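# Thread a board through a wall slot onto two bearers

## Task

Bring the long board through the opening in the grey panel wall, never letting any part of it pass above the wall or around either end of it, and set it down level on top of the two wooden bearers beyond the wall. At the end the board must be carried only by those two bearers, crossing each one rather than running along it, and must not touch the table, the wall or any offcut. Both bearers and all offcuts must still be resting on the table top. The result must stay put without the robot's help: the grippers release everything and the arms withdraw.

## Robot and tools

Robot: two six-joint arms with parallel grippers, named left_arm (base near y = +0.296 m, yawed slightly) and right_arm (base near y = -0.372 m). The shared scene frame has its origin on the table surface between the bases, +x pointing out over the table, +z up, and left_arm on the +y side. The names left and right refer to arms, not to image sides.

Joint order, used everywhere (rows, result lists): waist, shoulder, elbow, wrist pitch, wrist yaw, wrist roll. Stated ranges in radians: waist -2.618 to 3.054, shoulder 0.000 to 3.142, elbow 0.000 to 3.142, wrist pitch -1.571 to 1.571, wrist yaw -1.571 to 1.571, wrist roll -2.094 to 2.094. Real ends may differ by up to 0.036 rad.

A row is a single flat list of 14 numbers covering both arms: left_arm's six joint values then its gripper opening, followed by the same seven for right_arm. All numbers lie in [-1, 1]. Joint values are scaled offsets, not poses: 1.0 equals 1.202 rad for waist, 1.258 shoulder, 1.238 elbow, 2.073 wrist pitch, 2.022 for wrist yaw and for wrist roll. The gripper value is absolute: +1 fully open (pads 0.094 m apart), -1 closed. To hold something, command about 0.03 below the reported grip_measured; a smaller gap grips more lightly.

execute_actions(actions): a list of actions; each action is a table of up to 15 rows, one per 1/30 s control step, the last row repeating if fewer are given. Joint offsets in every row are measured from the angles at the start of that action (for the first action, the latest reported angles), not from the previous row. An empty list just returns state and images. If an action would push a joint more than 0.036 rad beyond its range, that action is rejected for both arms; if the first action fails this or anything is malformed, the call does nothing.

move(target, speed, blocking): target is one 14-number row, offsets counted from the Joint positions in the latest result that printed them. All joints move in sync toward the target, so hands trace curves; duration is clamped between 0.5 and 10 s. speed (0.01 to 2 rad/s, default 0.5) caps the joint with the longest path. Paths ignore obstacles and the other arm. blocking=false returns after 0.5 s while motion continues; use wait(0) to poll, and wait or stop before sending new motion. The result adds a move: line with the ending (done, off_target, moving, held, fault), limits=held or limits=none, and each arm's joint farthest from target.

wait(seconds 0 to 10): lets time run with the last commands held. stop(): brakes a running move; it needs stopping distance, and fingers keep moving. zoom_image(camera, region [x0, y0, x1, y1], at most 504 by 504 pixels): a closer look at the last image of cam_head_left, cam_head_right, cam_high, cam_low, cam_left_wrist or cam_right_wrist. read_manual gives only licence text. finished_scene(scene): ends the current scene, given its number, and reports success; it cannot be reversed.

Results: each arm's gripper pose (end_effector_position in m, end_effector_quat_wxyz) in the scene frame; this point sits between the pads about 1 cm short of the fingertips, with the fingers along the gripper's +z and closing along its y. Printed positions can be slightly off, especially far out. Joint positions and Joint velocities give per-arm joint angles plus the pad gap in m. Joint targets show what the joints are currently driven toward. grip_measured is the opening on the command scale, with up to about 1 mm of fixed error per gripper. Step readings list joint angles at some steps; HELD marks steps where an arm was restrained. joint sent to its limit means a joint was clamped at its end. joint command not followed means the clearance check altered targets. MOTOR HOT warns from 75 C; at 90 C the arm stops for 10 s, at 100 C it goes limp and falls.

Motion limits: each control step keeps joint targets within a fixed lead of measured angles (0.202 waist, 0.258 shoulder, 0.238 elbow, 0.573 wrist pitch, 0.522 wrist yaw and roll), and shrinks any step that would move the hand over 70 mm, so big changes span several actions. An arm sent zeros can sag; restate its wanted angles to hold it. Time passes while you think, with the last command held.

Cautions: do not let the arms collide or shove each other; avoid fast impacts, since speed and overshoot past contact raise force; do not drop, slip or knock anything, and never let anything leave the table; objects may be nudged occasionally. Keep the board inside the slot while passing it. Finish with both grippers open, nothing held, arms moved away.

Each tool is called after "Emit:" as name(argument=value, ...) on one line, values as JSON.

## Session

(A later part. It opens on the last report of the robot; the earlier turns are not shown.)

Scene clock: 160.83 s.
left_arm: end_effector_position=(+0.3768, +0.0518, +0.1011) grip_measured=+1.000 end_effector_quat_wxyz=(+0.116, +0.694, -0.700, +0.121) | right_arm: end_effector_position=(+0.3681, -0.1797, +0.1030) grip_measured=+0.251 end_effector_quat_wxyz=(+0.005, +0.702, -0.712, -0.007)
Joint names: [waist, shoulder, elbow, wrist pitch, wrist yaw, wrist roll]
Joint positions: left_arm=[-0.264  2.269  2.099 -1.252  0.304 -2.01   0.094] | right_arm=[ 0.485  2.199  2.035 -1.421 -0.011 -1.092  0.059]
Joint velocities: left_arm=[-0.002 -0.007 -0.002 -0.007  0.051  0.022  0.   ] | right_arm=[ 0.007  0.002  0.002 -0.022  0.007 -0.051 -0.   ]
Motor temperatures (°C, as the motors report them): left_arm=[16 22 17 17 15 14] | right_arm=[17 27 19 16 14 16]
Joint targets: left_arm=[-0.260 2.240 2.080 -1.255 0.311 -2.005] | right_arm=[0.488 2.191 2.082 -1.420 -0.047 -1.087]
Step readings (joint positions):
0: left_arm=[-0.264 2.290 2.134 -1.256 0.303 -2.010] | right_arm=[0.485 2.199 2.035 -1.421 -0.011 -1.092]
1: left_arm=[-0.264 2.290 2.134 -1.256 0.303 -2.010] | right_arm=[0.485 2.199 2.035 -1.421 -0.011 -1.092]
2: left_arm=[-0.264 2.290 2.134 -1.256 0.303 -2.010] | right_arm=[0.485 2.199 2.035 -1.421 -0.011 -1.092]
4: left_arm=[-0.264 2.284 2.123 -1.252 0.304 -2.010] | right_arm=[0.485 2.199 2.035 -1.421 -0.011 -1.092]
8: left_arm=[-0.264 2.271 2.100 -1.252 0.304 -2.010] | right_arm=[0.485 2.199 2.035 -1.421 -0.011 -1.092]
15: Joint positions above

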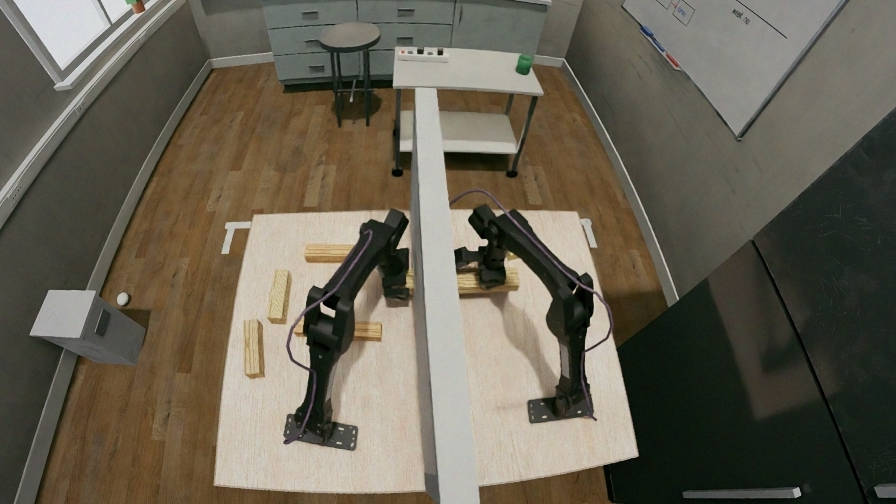

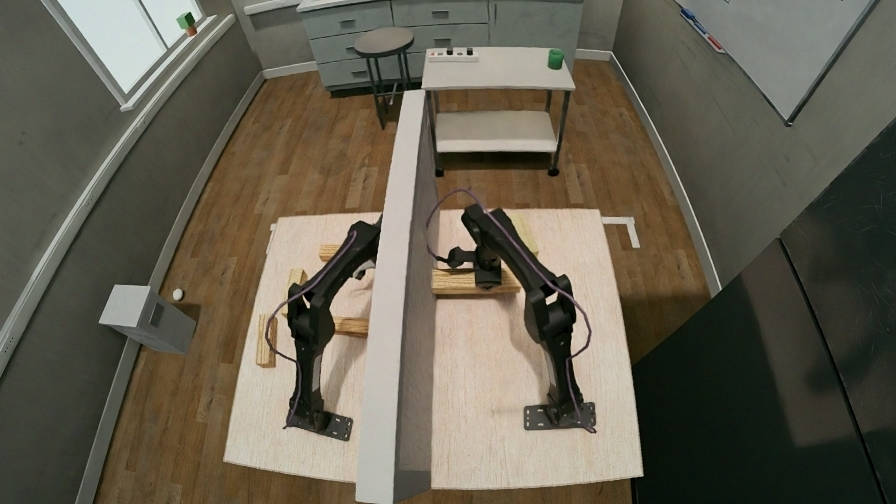

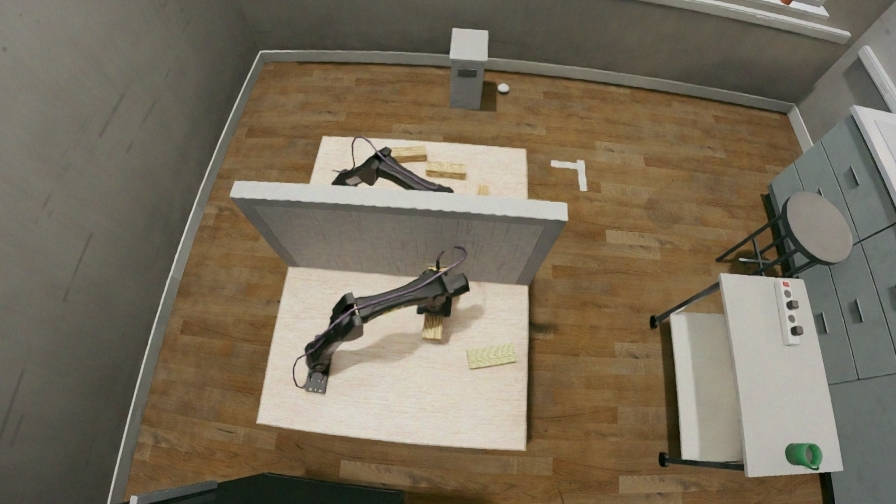

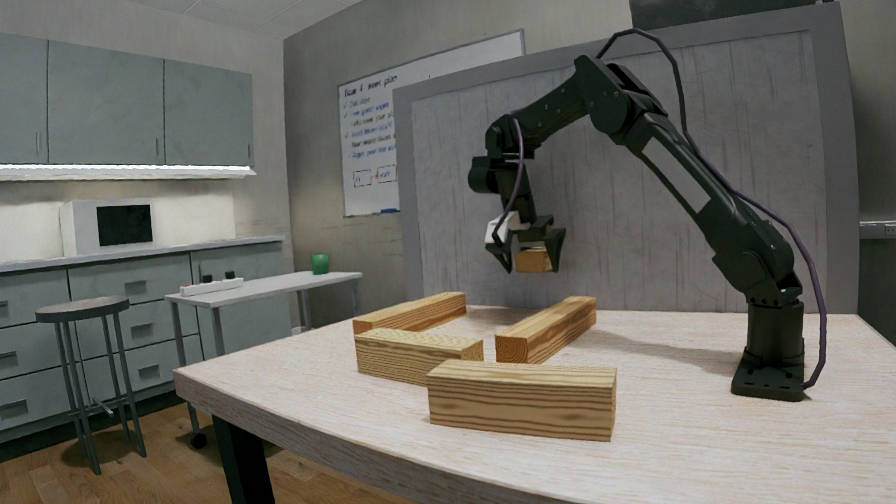

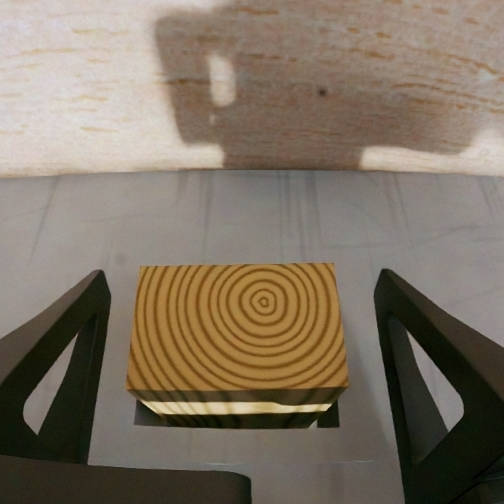

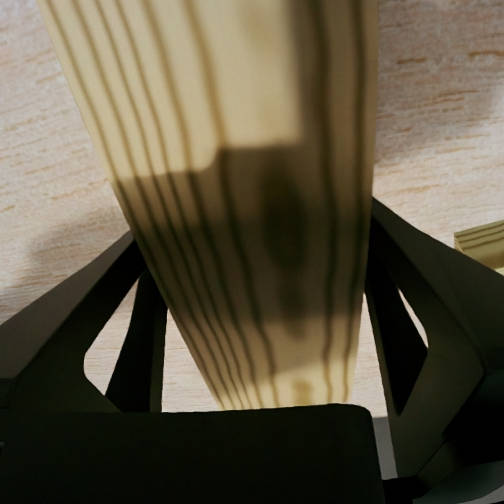

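Emit:
execute_actions(actions=[[[0.0033,-0.0231,-0.0153,-0.0014,0.0035,0.0025,0.7,0.0025,-0.0064,0.038,0.0005,-0.0178,0.0025,0.2],[0.0033,-0.0231,-0.0153,-0.0014,0.0035,0.0025,0.55,0.0025,-0.0064,0.038,0.0005,-0.0178,0.0025,0.2],[0.0033,-0.0231,-0.0153,-0.0014,0.0035,0.0025,0.45,0.0025,-0.0064,0.038,0.0005,-0.0178,0.0025,0.2],[0.0033,-0.0231,-0.0153,-0.0014,0.0035,0.0025,0.38,0.0025,-0.0064,0.038,0.0005,-0.0178,0.0025,0.2],[0.0033,-0.0231,-0.0153,-0.0014,0.0035,0.0025,0.33,0.0025,-0.0064,0.038,0.0005,-0.0178,0.0025,0.2],[0.0033,-0.0231,-0.0153,-0.0014,0.0035,0.0025,0.30,0.0025,-0.0064,0.038,0.0005,-0.0178,0.0025,0.2],[0.0033,-0.0231,-0.0153,-0.0014,0.0035,0.0025,0.27,0.0025,-0.0064,0.038,0.0005,-0.0178,0.0025,0.2],[0.0033,-0.0231,-0.0153,-0.0014,0.0035,0.0025,0.24,0.0025,-0.0064,0.038,0.0005,-0.0178,0.0025,0.2],[0.0033,-0.0231,-0.0153,-0.0014,0.0035,0.0025,0.2,0.0025,-0.0064,0.038,0.0005,-0.0178,0.0025,0.2]]])

Scene clock: 161.70 s.
left_arm: end_effector_position=(+0.3768, +0.0518, +0.1011) grip_measured=+0.249 end_effector_quat_wxyz=(+0.116, +0.694, -0.700, +0.121) | right_arm: end_effector_position=(+0.3681, -0.1798, +0.1030) grip_measured=+0.251 end_effector_quat_wxyz=(+0.005, +0.700, -0.714, -0.007)
Joint names: [waist, shoulder, elbow, wrist pitch, wrist yaw, wrist roll]
Joint positions: left_arm=[-0.264  2.269  2.099 -1.252  0.304 -2.011  0.059] | right_arm=[ 0.485  2.199  2.035 -1.421 -0.011 -1.086  0.059]
Joint velocities: left_arm=[-0.022 -0.017 -0.007 -0.007 -0.022 -0.037 -0.   ] | right_arm=[-0.027  0.007 -0.012 -0.095  0.007 -0.007  0.001]
Motor temperatures (°C, as the motors report them): left_arm=[16 22 17 17 15 14] | right_arm=[17 27 19 16 14 16]
Joint targets: left_arm=[-0.260 2.239 2.080 -1.255 0.311 -2.005] | right_arm=[0.488 2.191 2.082 -1.420 -0.047 -1.087]
Step readings (joint positions):
0: left_arm=[-0.264 2.269 2.099 -1.252 0.304 -2.010] | right_arm=[0.485 2.199 2.035 -1.421 -0.011 -1.092]
1: left_arm=[-0.264 2.269 2.099 -1.252 0.304 -2.010] | right_arm=[0.485 2.199 2.035 -1.421 -0.011 -1.092]
2: left_arm=[-0.264 2.269 2.099 -1.252 0.304 -2.009] | right_arm=[0.485 2.199 2.035 -1.421 -0.011 -1.092]
4: left_arm=[-0.264 2.269 2.099 -1.252 0.304 -2.009] | right_arm=[0.485 2.199 2.035 -1.421 -0.011 -1.092]
8: left_arm=[-0.264 2.269 2.099 -1.252 0.304 -2.010] | right_arm=[0.485 2.199 2.035 -1.421 -0.011 -1.087]
15: Joint positions above

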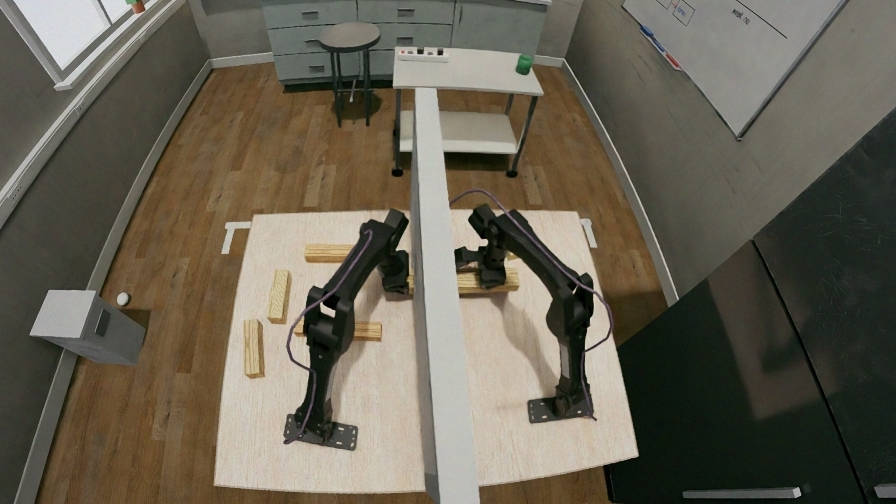

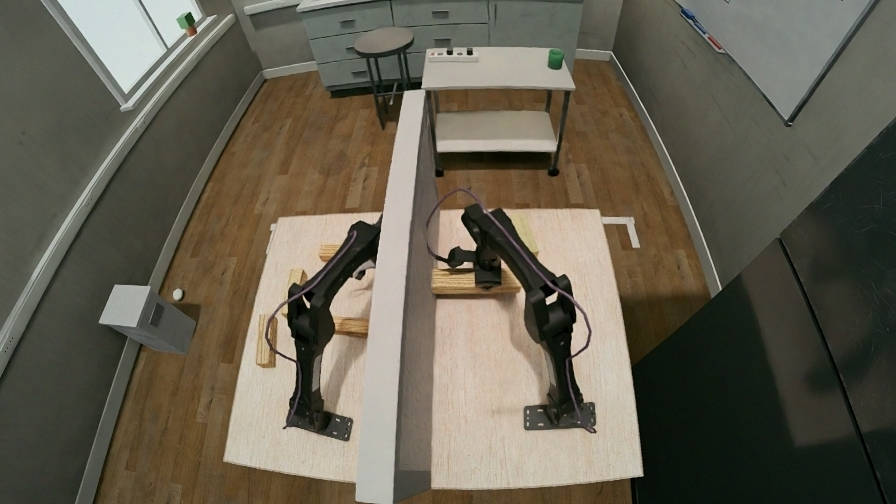

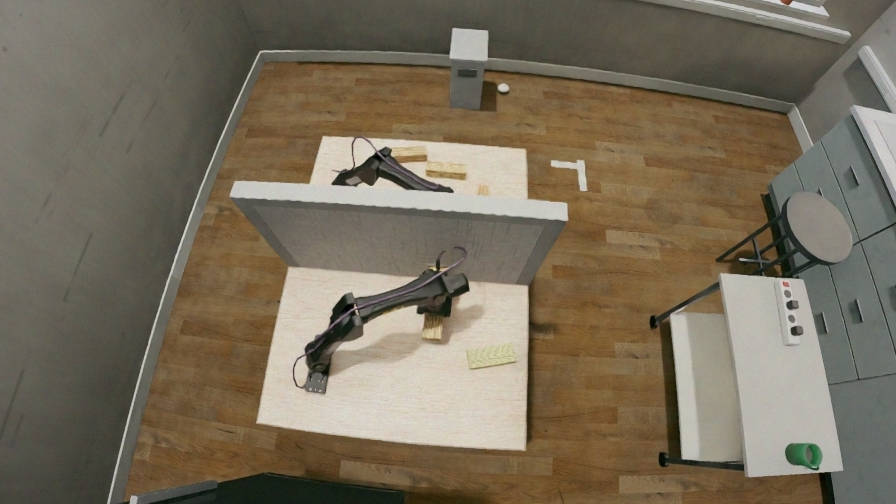

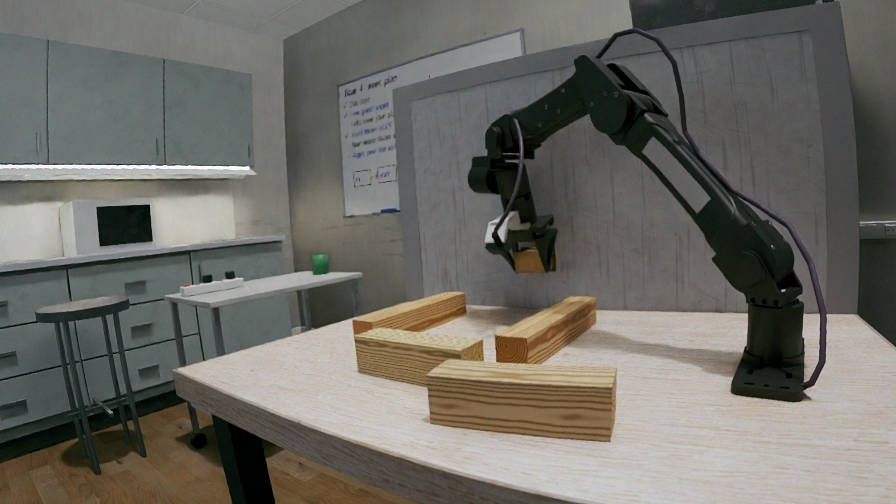

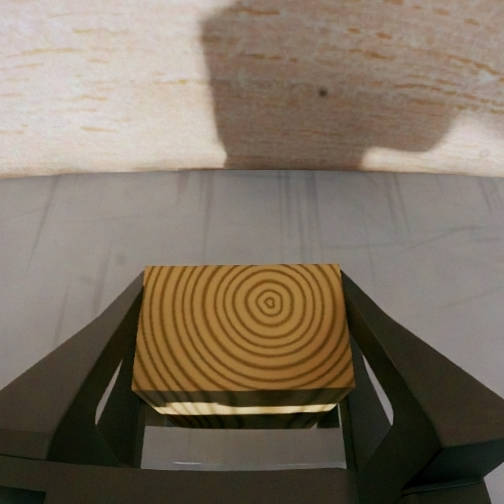

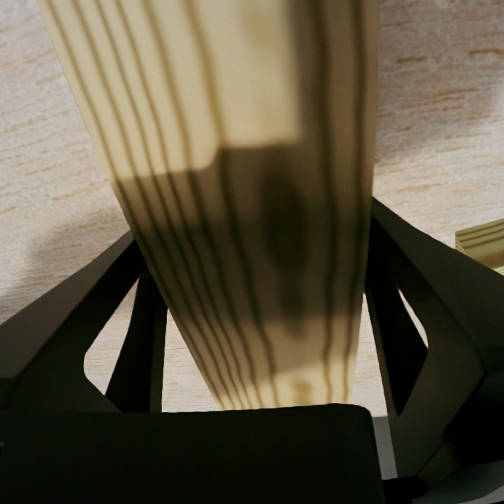

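Emit:
execute_actions(actions=[[[0.0033,-0.0231,-0.0153,-0.0014,0.0035,0.003,0.2,0.0025,-0.0064,0.038,0.0005,-0.0178,-0.0005,1]],[[0.0092,-0.0269,-0.0215,-0.0012,0.0040,0.0063,0.2,0,-0.0053,0.0257,-0.0048,0,0,1],[0.0152,-0.0306,-0.0277,-0.0011,0.0045,0.0100,0.2,0,-0.0106,0.0313,-0.0097,0,0,1],[0.0211,-0.0344,-0.0339,-0.0009,0.0050,0.0138,0.2,0,-0.0159,0.037,-0.0145,0,0,1],[0.0270,-0.0381,-0.0401,-0.0008,0.0055,0.0175,0.2,0,-0.0212,0.0427,-0.0193,0,0,1],[0.0330,-0.0419,-0.0463,-0.0006,0.0060,0.0213,0.2,0,-0.0265,0.0483,-0.0241,0,0,1],[0.0389,-0.0457,-0.0525,-0.0004,0.0065,0.0251,0.2,0,-0.0318,0.054,-0.029,0,0,1],[0.0448,-0.0494,-0.0587,-0.0003,0.0070,0.0288,0.2,0,-0.0371,0.0597,-0.0338,0,0,1],[0.0508,-0.0532,-0.0648,-0.0001,0.0074,0.0326,0.2,0,-0.0424,0.0653,-0.0386,0,0,1],[0.0567,-0.0569,-0.0710,0.0,0.0079,0.0363,0.2,0,-0.0477,0.071,-0.0434,0,0,1],[0.0626,-0.0607,-0.0772,0.0002,0.0084,0.0401,0.2,0,-0.053,0.0767,-0.0483,0,0,1],[0.0686,-0.0645,-0.0834,0.0004,0.0089,0.0439,0.2,0,-0.0583,0.0823,-0.0531,0,0,1],[0.0745,-0.0682,-0.0896,0.0005,0.0094,0.0476,0.2,0,-0.0636,0.088,-0.0579,0,0,1],[0.0804,-0.0720,-0.0958,0.0007,0.0099,0.0514,0.2,0,-0.0689,0.0937,-0.0627,0,0,1],[0.0864,-0.0757,-0.1020,0.0008,0.0104,0.0551,0.2,0,-0.0742,0.0993,-0.0676,0,0,1],[0.0923,-0.0795,-0.1082,0.0010,0.0109,0.0589,0.2,0,-0.0795,0.105,-0.0724,0,0,1]]])

Emit:
wait(seconds=0.4)

Scene clock: 164.87 s.
left_arm: end_effector_position=(+0.3785, +0.0942, +0.1009) grip_measured=+0.249 end_effector_quat_wxyz=(+0.110, +0.693, -0.702, +0.120) | right_arm: end_effector_position=(+0.3633, -0.1789, +0.1537) grip_measured=+1.000 end_effector_quat_wxyz=(-0.029, +0.700, -0.714, -0.005)
Joint names: [waist, shoulder, elbow, wrist pitch, wrist yaw, wrist roll]
Joint positions: left_arm=[-0.179  2.204  1.996 -1.238  0.304 -1.917  0.059] | right_arm=[ 0.485  2.136  2.137 -1.52  -0.027 -1.086  0.094]
Joint velocities: left_arm=[ 0.217 -0.139 -0.217 -0.037  0.125  0.286 -0.001] | right_arm=[-0.007 -0.237  0.237 -0.33   0.066  0.007  0.   ]
Motor temperatures (°C, as the motors report them): left_arm=[16 23 17 17 15 14] | right_arm=[17 28 19 16 14 16]
Joint targets: left_arm=[-0.153 2.167 1.964 -1.250 0.314 -1.887] | right_arm=[0.485 2.100 2.181 -1.572 -0.027 -1.086]
Step readings (joint positions; steps 1 to 15: 1st action; 16 to 30: 2nd action):
0: left_arm=[-0.264 2.269 2.099 -1.252 0.304 -2.011] | right_arm=[0.485 2.199 2.035 -1.421 -0.011 -1.086]
1: left_arm=[-0.264 2.269 2.099 -1.252 0.304 -2.011] | right_arm=[0.485 2.199 2.035 -1.421 -0.013 -1.086]
2: left_arm=[-0.264 2.269 2.099 -1.253 0.298 -2.011] | right_arm=[0.485 2.199 2.038 -1.421 -0.016 -1.086]
4: left_arm=[-0.264 2.267 2.098 -1.252 0.294 -2.008] | right_arm=[0.485 2.199 2.046 -1.421 -0.021 -1.086]
8: left_arm=[-0.264 2.267 2.098 -1.252 0.292 -2.007] | right_arm=[0.485 2.199 2.051 -1.421 -0.025 -1.086]
15: left_arm=[-0.264 2.267 2.098 -1.252 0.292 -2.007] | right_arm=[0.485 2.199 2.051 -1.421 -0.028 -1.086]
16: left_arm=[-0.264 2.267 2.098 -1.252 0.292 -2.005] | right_arm=[0.485 2.199 2.051 -1.421 -0.028 -1.086]
17: left_arm=[-0.263 2.266 2.095 -1.250 0.292 -2.002] | right_arm=[0.485 2.199 2.051 -1.422 -0.028 -1.086]
19: left_arm=[-0.260 2.258 2.081 -1.242 0.292 -1.994] | right_arm=[0.485 2.199 2.057 -1.431 -0.028 -1.086]
23: left_arm=[-0.239 2.238 2.050 -1.238 0.296 -1.969] | right_arm=[0.485 2.191 2.083 -1.458 -0.027 -1.086]
30: Joint positions above

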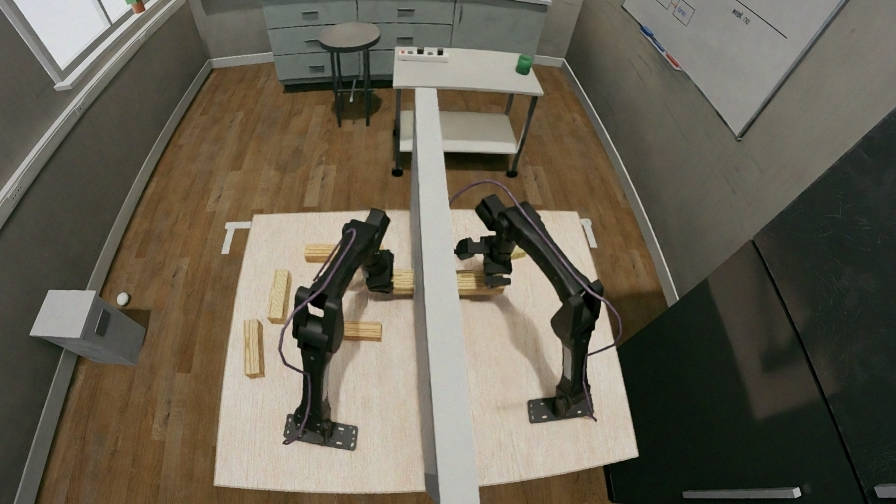

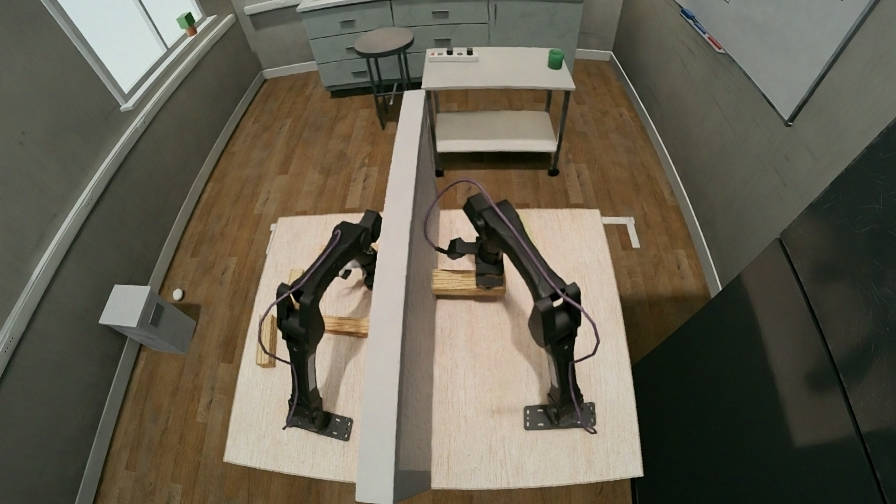

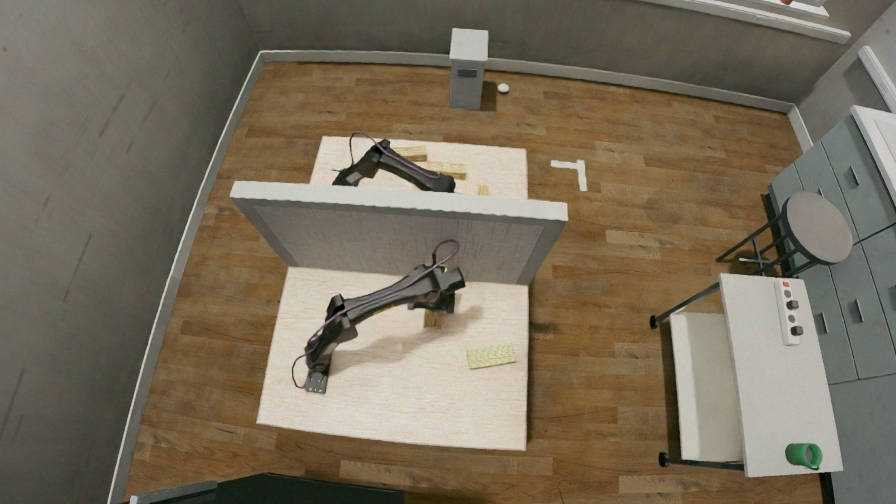

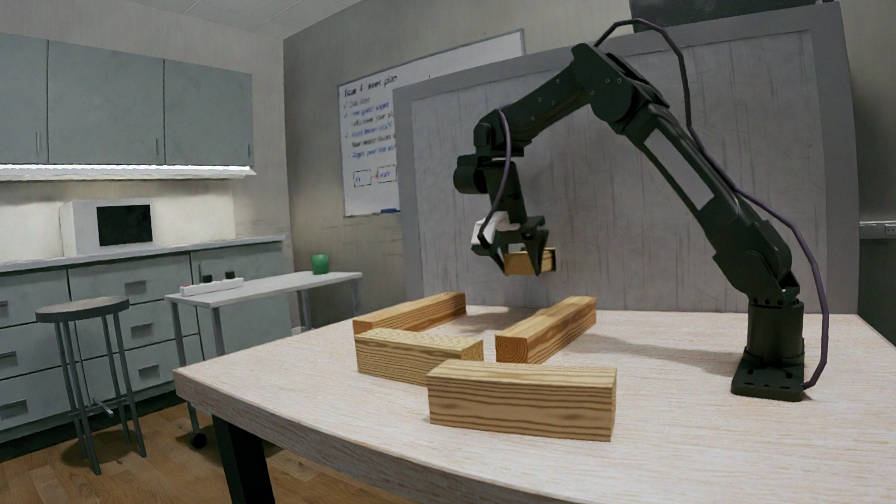

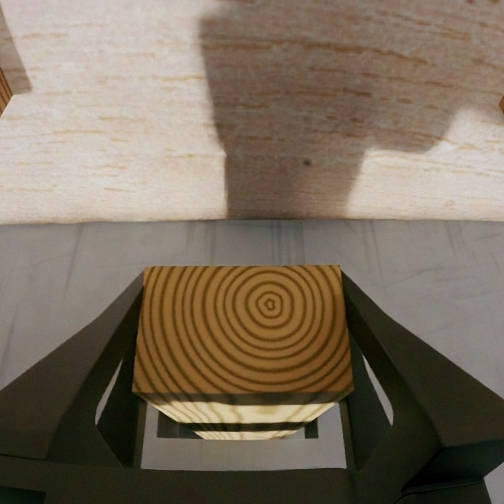

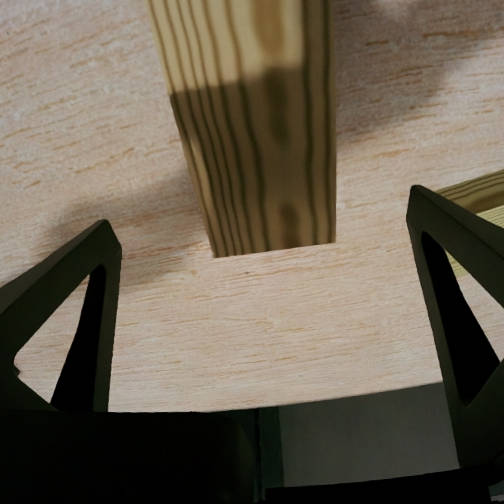

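Scene clock: 165.27 s.
left_arm: end_effector_position=(+0.3801, +0.1036, +0.1012) grip_measured=+0.249 end_effector_quat_wxyz=(+0.109, +0.693, -0.702, +0.121) | right_arm: end_effector_position=(+0.3565, -0.1823, +0.1684) grip_measured=+1.000 end_effector_quat_wxyz=(-0.032, +0.700, -0.713, -0.004)
Joint names: [waist, shoulder, elbow, wrist pitch, wrist yaw, wrist roll]
Joint positions: left_arm=[-0.158  2.196  1.984 -1.237  0.305 -1.894  0.059] | right_arm=[ 0.485  2.11   2.156 -1.559 -0.027 -1.086  0.094]
Joint velocities: left_arm=[ 0.002  0.007  0.002  0.037 -0.051  0.022 -0.   ] | right_arm=[ 0.027  0.007 -0.017 -0.066 -0.007 -0.037  0.   ]
Motor temperatures (°C, as the motors report them): left_arm=[16 23 17 17 15 14] | right_arm=[17 28 19 16 14 16]
Joint targets: left_arm=[-0.153 2.167 1.964 -1.250 0.314 -1.887] | right_arm=[0.485 2.099 2.181 -1.572 -0.027 -1.086]
wait: 0.40 s; no rest

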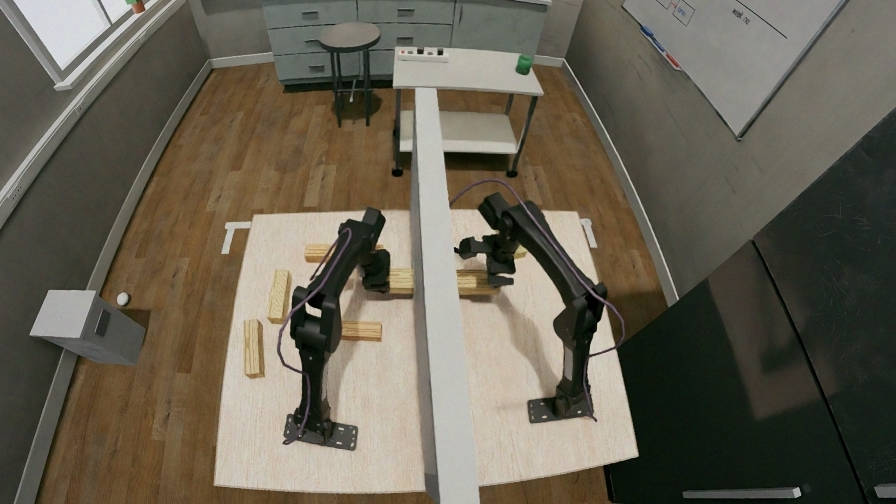

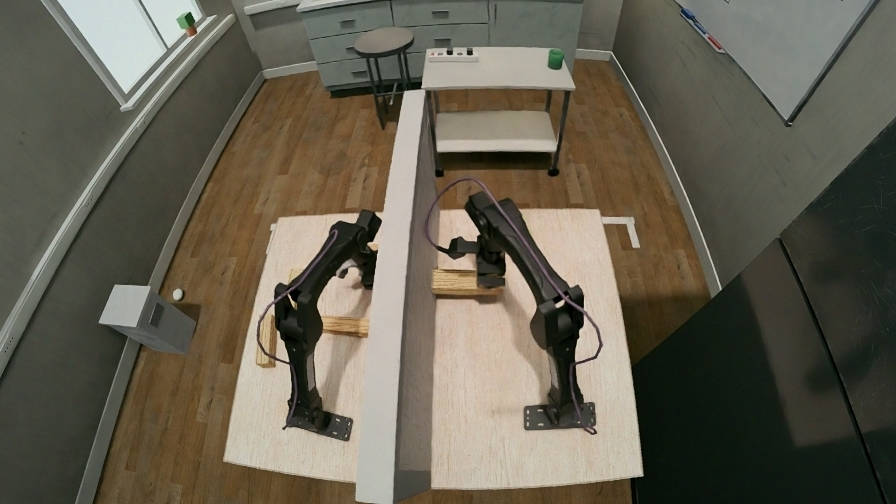

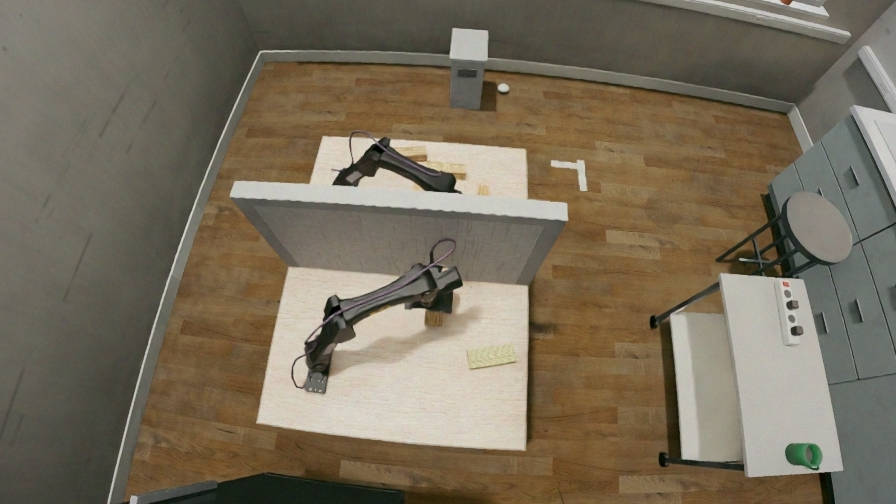

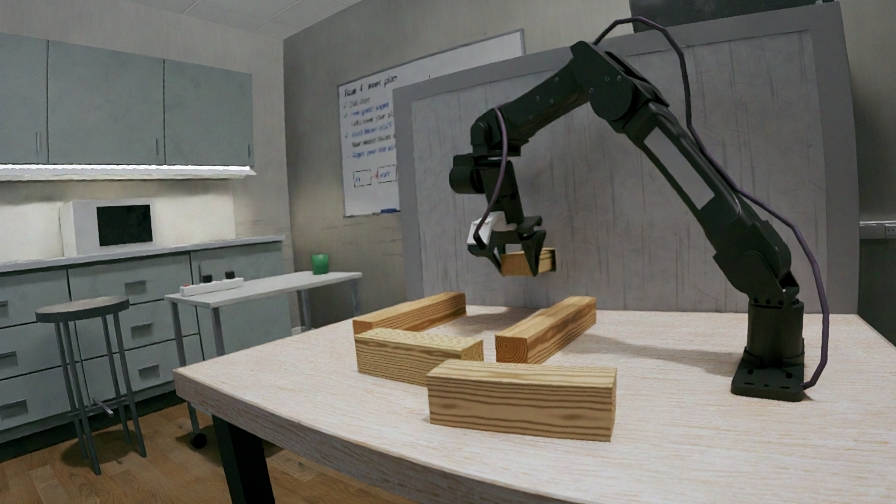

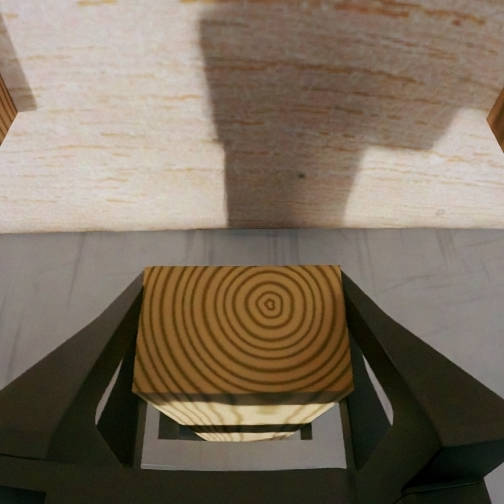

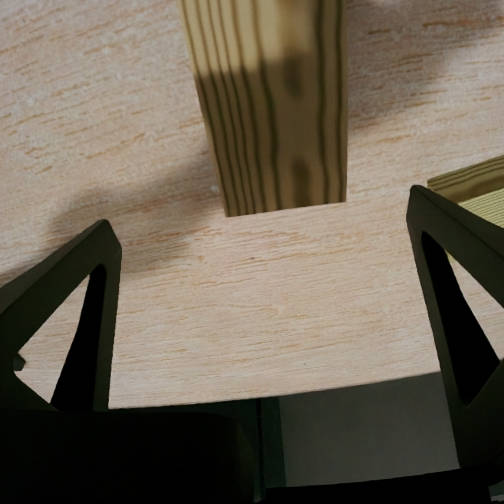

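Emit:
execute_actions(actions=[[[0.0104,-0.0255,-0.0202,-0.0071,0.0053,0.0073,0.2,-0.0055,-0.0212,-0.0296,0.0064,0,0,1],[0.0166,-0.0280,-0.0243,-0.0079,0.0061,0.0111,0.2,-0.0111,-0.0424,-0.0592,0.0128,0,0,1],[0.0228,-0.0304,-0.0283,-0.0087,0.0069,0.0150,0.2,-0.0166,-0.0636,-0.0888,0.0192,0,0,1],[0.0290,-0.0328,-0.0323,-0.0095,0.0076,0.0188,0.2,-0.0221,-0.0848,-0.1184,0.0256,0,0,1],[0.0352,-0.0353,-0.0364,-0.0103,0.0084,0.0226,0.2,-0.0277,-0.106,-0.148,0.032,0,0,1],[0.0414,-0.0377,-0.0404,-0.0111,0.0092,0.0264,0.2,-0.0332,-0.1272,-0.1776,0.0384,0,0,1],[0.0476,-0.0401,-0.0444,-0.0119,0.0100,0.0302,0.2,-0.0387,-0.1484,-0.2072,0.0448,0,0,1],[0.0539,-0.0426,-0.0485,-0.0127,0.0108,0.0341,0.2,-0.0443,-0.1696,-0.2368,0.0512,0,0,1],[0.0601,-0.0450,-0.0525,-0.0135,0.0116,0.0379,0.2,-0.0498,-0.1908,-0.2664,0.0576,0,0,1],[0.0663,-0.0474,-0.0565,-0.0143,0.0124,0.0417,0.2,-0.0553,-0.212,-0.296,0.064,0,0,1],[0.0725,-0.0499,-0.0606,-0.0151,0.0132,0.0455,0.2,-0.0609,-0.2332,-0.3256,0.0704,0,0,1],[0.0787,-0.0523,-0.0646,-0.0159,0.0139,0.0493,0.2,-0.0664,-0.2544,-0.3552,0.0768,0,0,1],[0.0849,-0.0547,-0.0686,-0.0167,0.0147,0.0532,0.2,-0.0719,-0.2756,-0.3848,0.0832,0,0,1],[0.0911,-0.0572,-0.0727,-0.0175,0.0155,0.0570,0.2,-0.0775,-0.2968,-0.4144,0.0896,0,0,1],[0.0973,-0.0596,-0.0767,-0.0183,0.0163,0.0608,0.2,-0.083,-0.318,-0.444,0.096,0,0,1]]])

Emit:
wait(seconds=0.4)

Scene clock: 166.43 s.
left_arm: end_effector_position=(+0.3797, +0.1426, +0.0996) grip_measured=+0.249 end_effector_quat_wxyz=(+0.115, +0.694, -0.700, +0.123) | right_arm: end_effector_position=(+0.3024, -0.2407, +0.1683) grip_measured=+1.000 end_effector_quat_wxyz=(-0.035, +0.670, -0.741, -0.001)
Joint names: [waist, shoulder, elbow, wrist pitch, wrist yaw, wrist roll]
Joint positions: left_arm=[-0.065  2.158  1.915 -1.238  0.327 -1.803  0.059] | right_arm=[ 0.403  1.771  1.685 -1.42  -0.026 -1.086  0.094]
Joint velocities: left_arm=[ 0.232 -0.081 -0.159 -0.125  0.007  0.198 -0.001] | right_arm=[-0.173 -0.769 -1.043  0.374 -0.022  0.007  0.   ]
Motor temperatures (°C, as the motors report them): left_arm=[16 23 17 17 15 14] | right_arm=[17 28 19 16 14 16]
Joint targets: left_arm=[-0.041 2.121 1.888 -1.275 0.338 -1.772] | right_arm=[0.386 1.709 1.606 -1.360 -0.027 -1.086]
Step readings (joint positions):
0: left_arm=[-0.158 2.196 1.984 -1.237 0.305 -1.894] | right_arm=[0.485 2.110 2.156 -1.561 -0.027 -1.086]
1: left_arm=[-0.157 2.196 1.984 -1.237 0.305 -1.894] | right_arm=[0.485 2.109 2.153 -1.559 -0.027 -1.086]
2: left_arm=[-0.157 2.196 1.984 -1.237 0.305 -1.891] | right_arm=[0.485 2.102 2.138 -1.551 -0.027 -1.086]
4: left_arm=[-0.152 2.192 1.974 -1.232 0.308 -1.883] | right_arm=[0.482 2.072 2.080 -1.532 -0.027 -1.086]
8: left_arm=[-0.128 2.179 1.950 -1.232 0.317 -1.856] | right_arm=[0.457 1.974 1.933 -1.499 -0.027 -1.086]
15: Joint positions above

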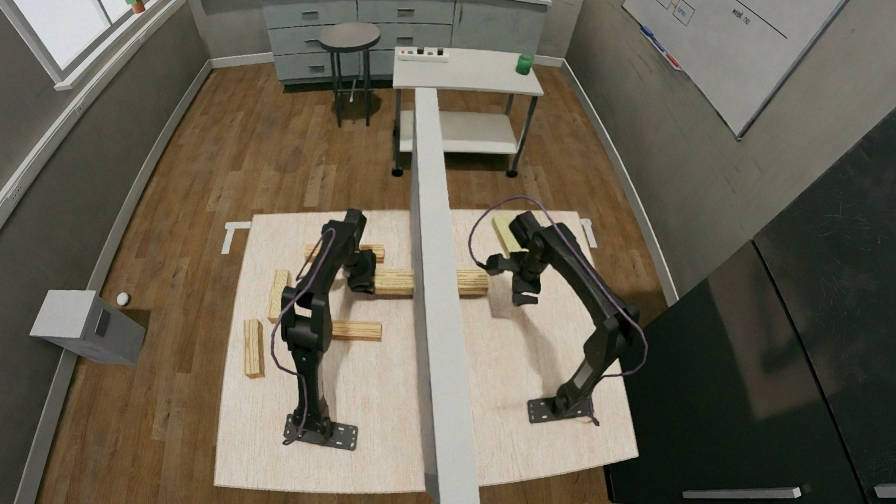

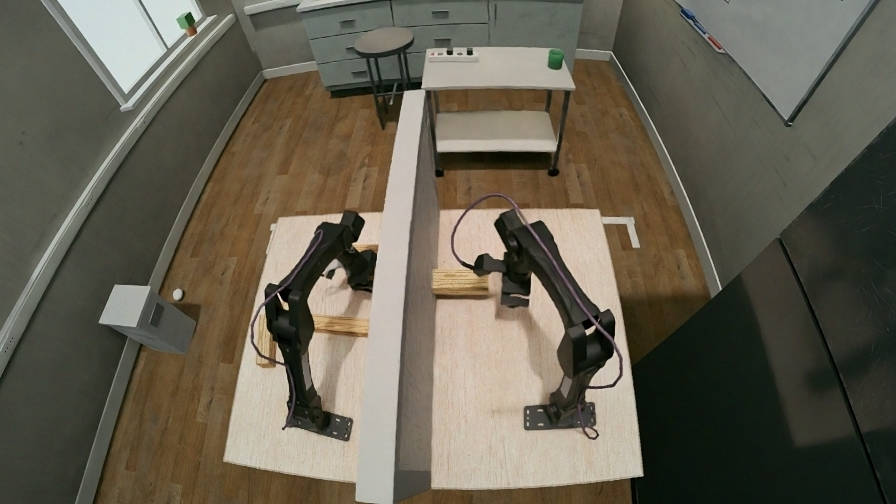

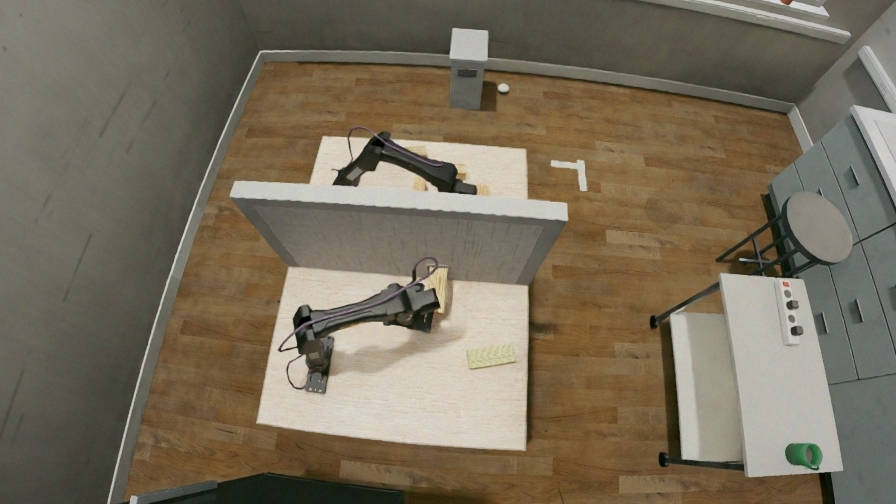

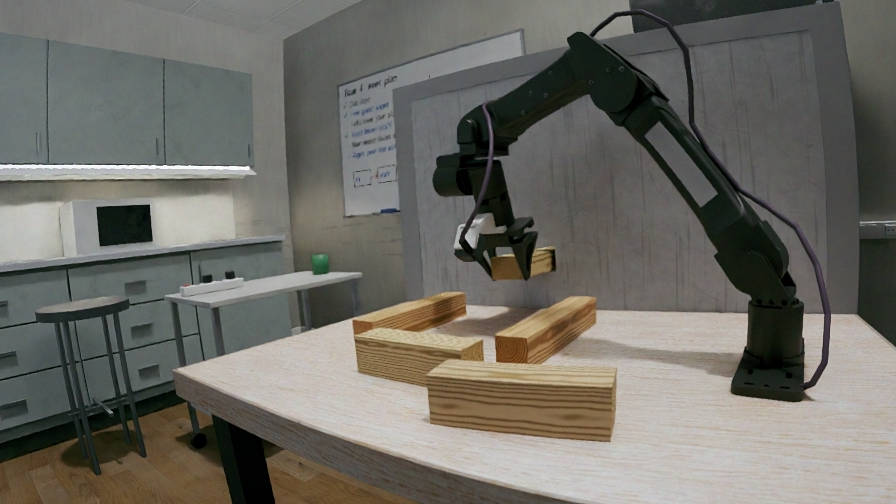

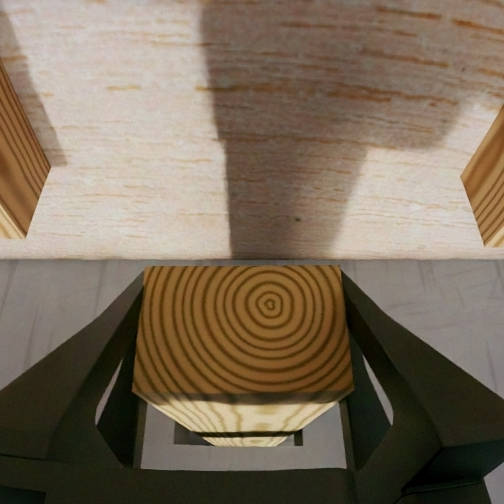

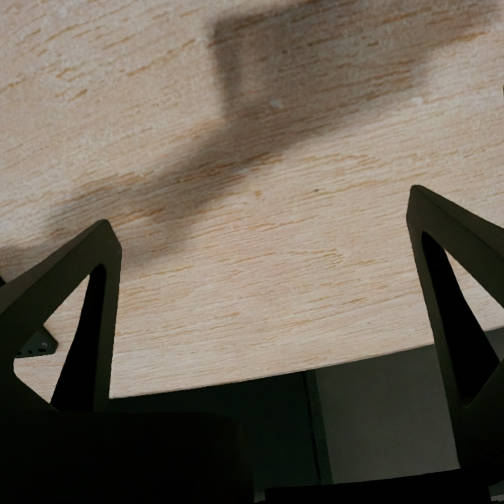

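Scene clock: 166.83 s.
left_arm: end_effector_position=(+0.3795, +0.1518, +0.0995) grip_measured=+0.249 end_effector_quat_wxyz=(+0.115, +0.694, -0.700, +0.122) | right_arm: end_effector_position=(+0.3004, -0.2460, +0.1674) grip_measured=+1.000 end_effector_quat_wxyz=(+0.049, -0.665, +0.745, -0.005)
Joint names: [waist, shoulder, elbow, wrist pitch, wrist yaw, wrist roll]
Joint positions: left_arm=[-0.044  2.153  1.907 -1.245  0.329 -1.781  0.059] | right_arm=[ 0.392  1.725  1.625 -1.375 -0.024 -1.086  0.094]
Joint velocities: left_arm=[ 0.007  0.007 -0.002  0.037  0.007  0.007  0.   ] | right_arm=[-0.007  0.002  0.007  0.051  0.066 -0.022  0.   ]
Motor temperatures (°C, as the motors report them): left_arm=[16 23 17 17 15 14] | right_arm=[17 27 19 16 14 16]
Joint targets: left_arm=[-0.041 2.121 1.888 -1.275 0.338 -1.771] | right_arm=[0.386 1.710 1.606 -1.360 -0.027 -1.086]
wait: 0.40 s; no rest

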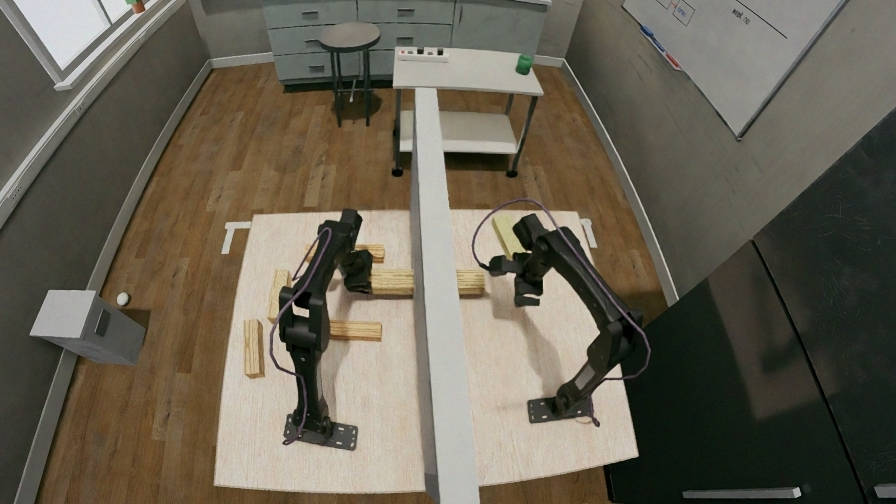

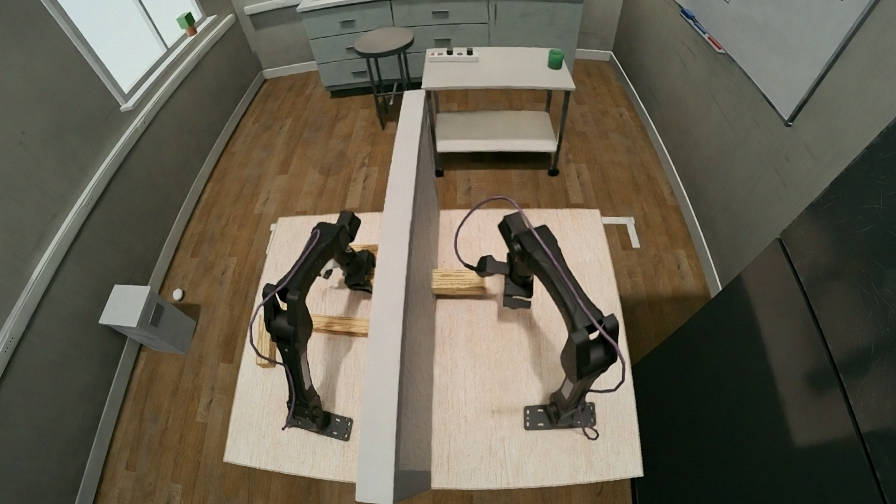

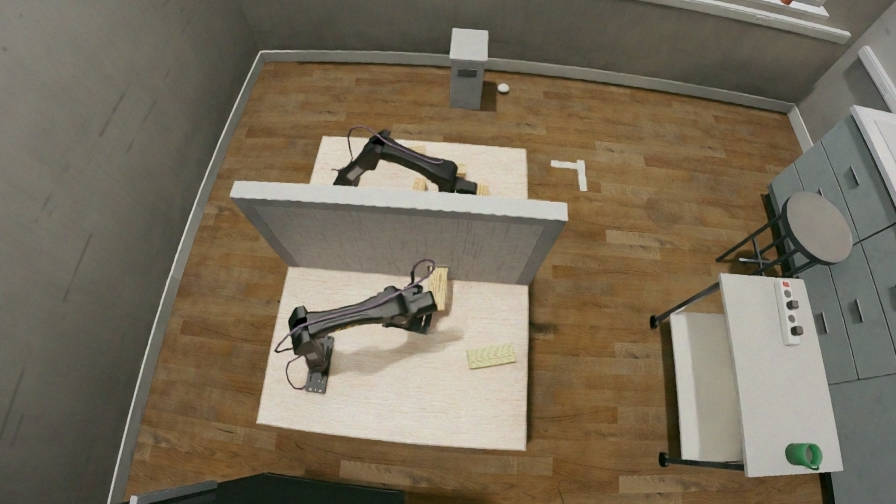

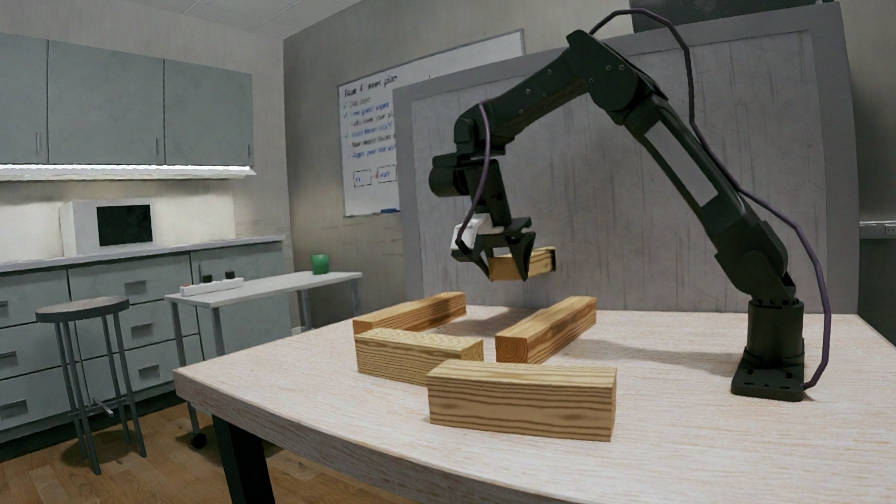

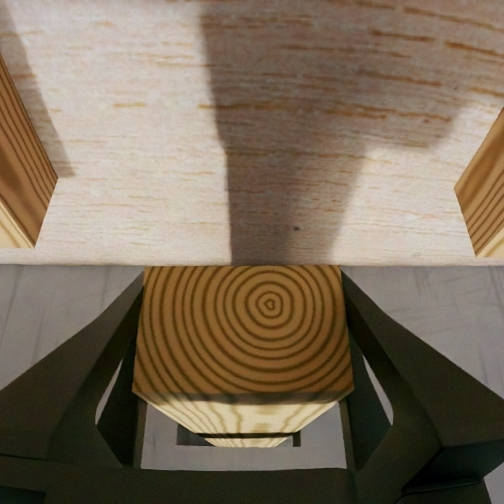

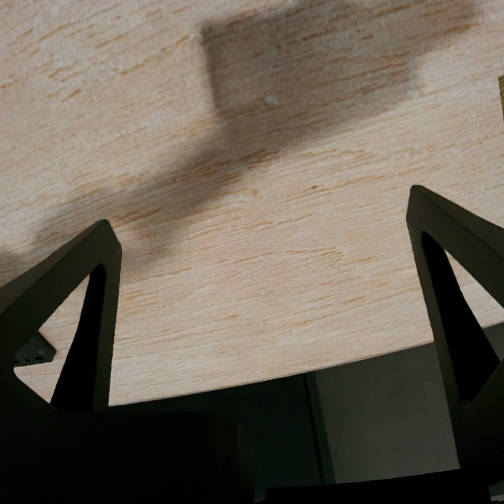

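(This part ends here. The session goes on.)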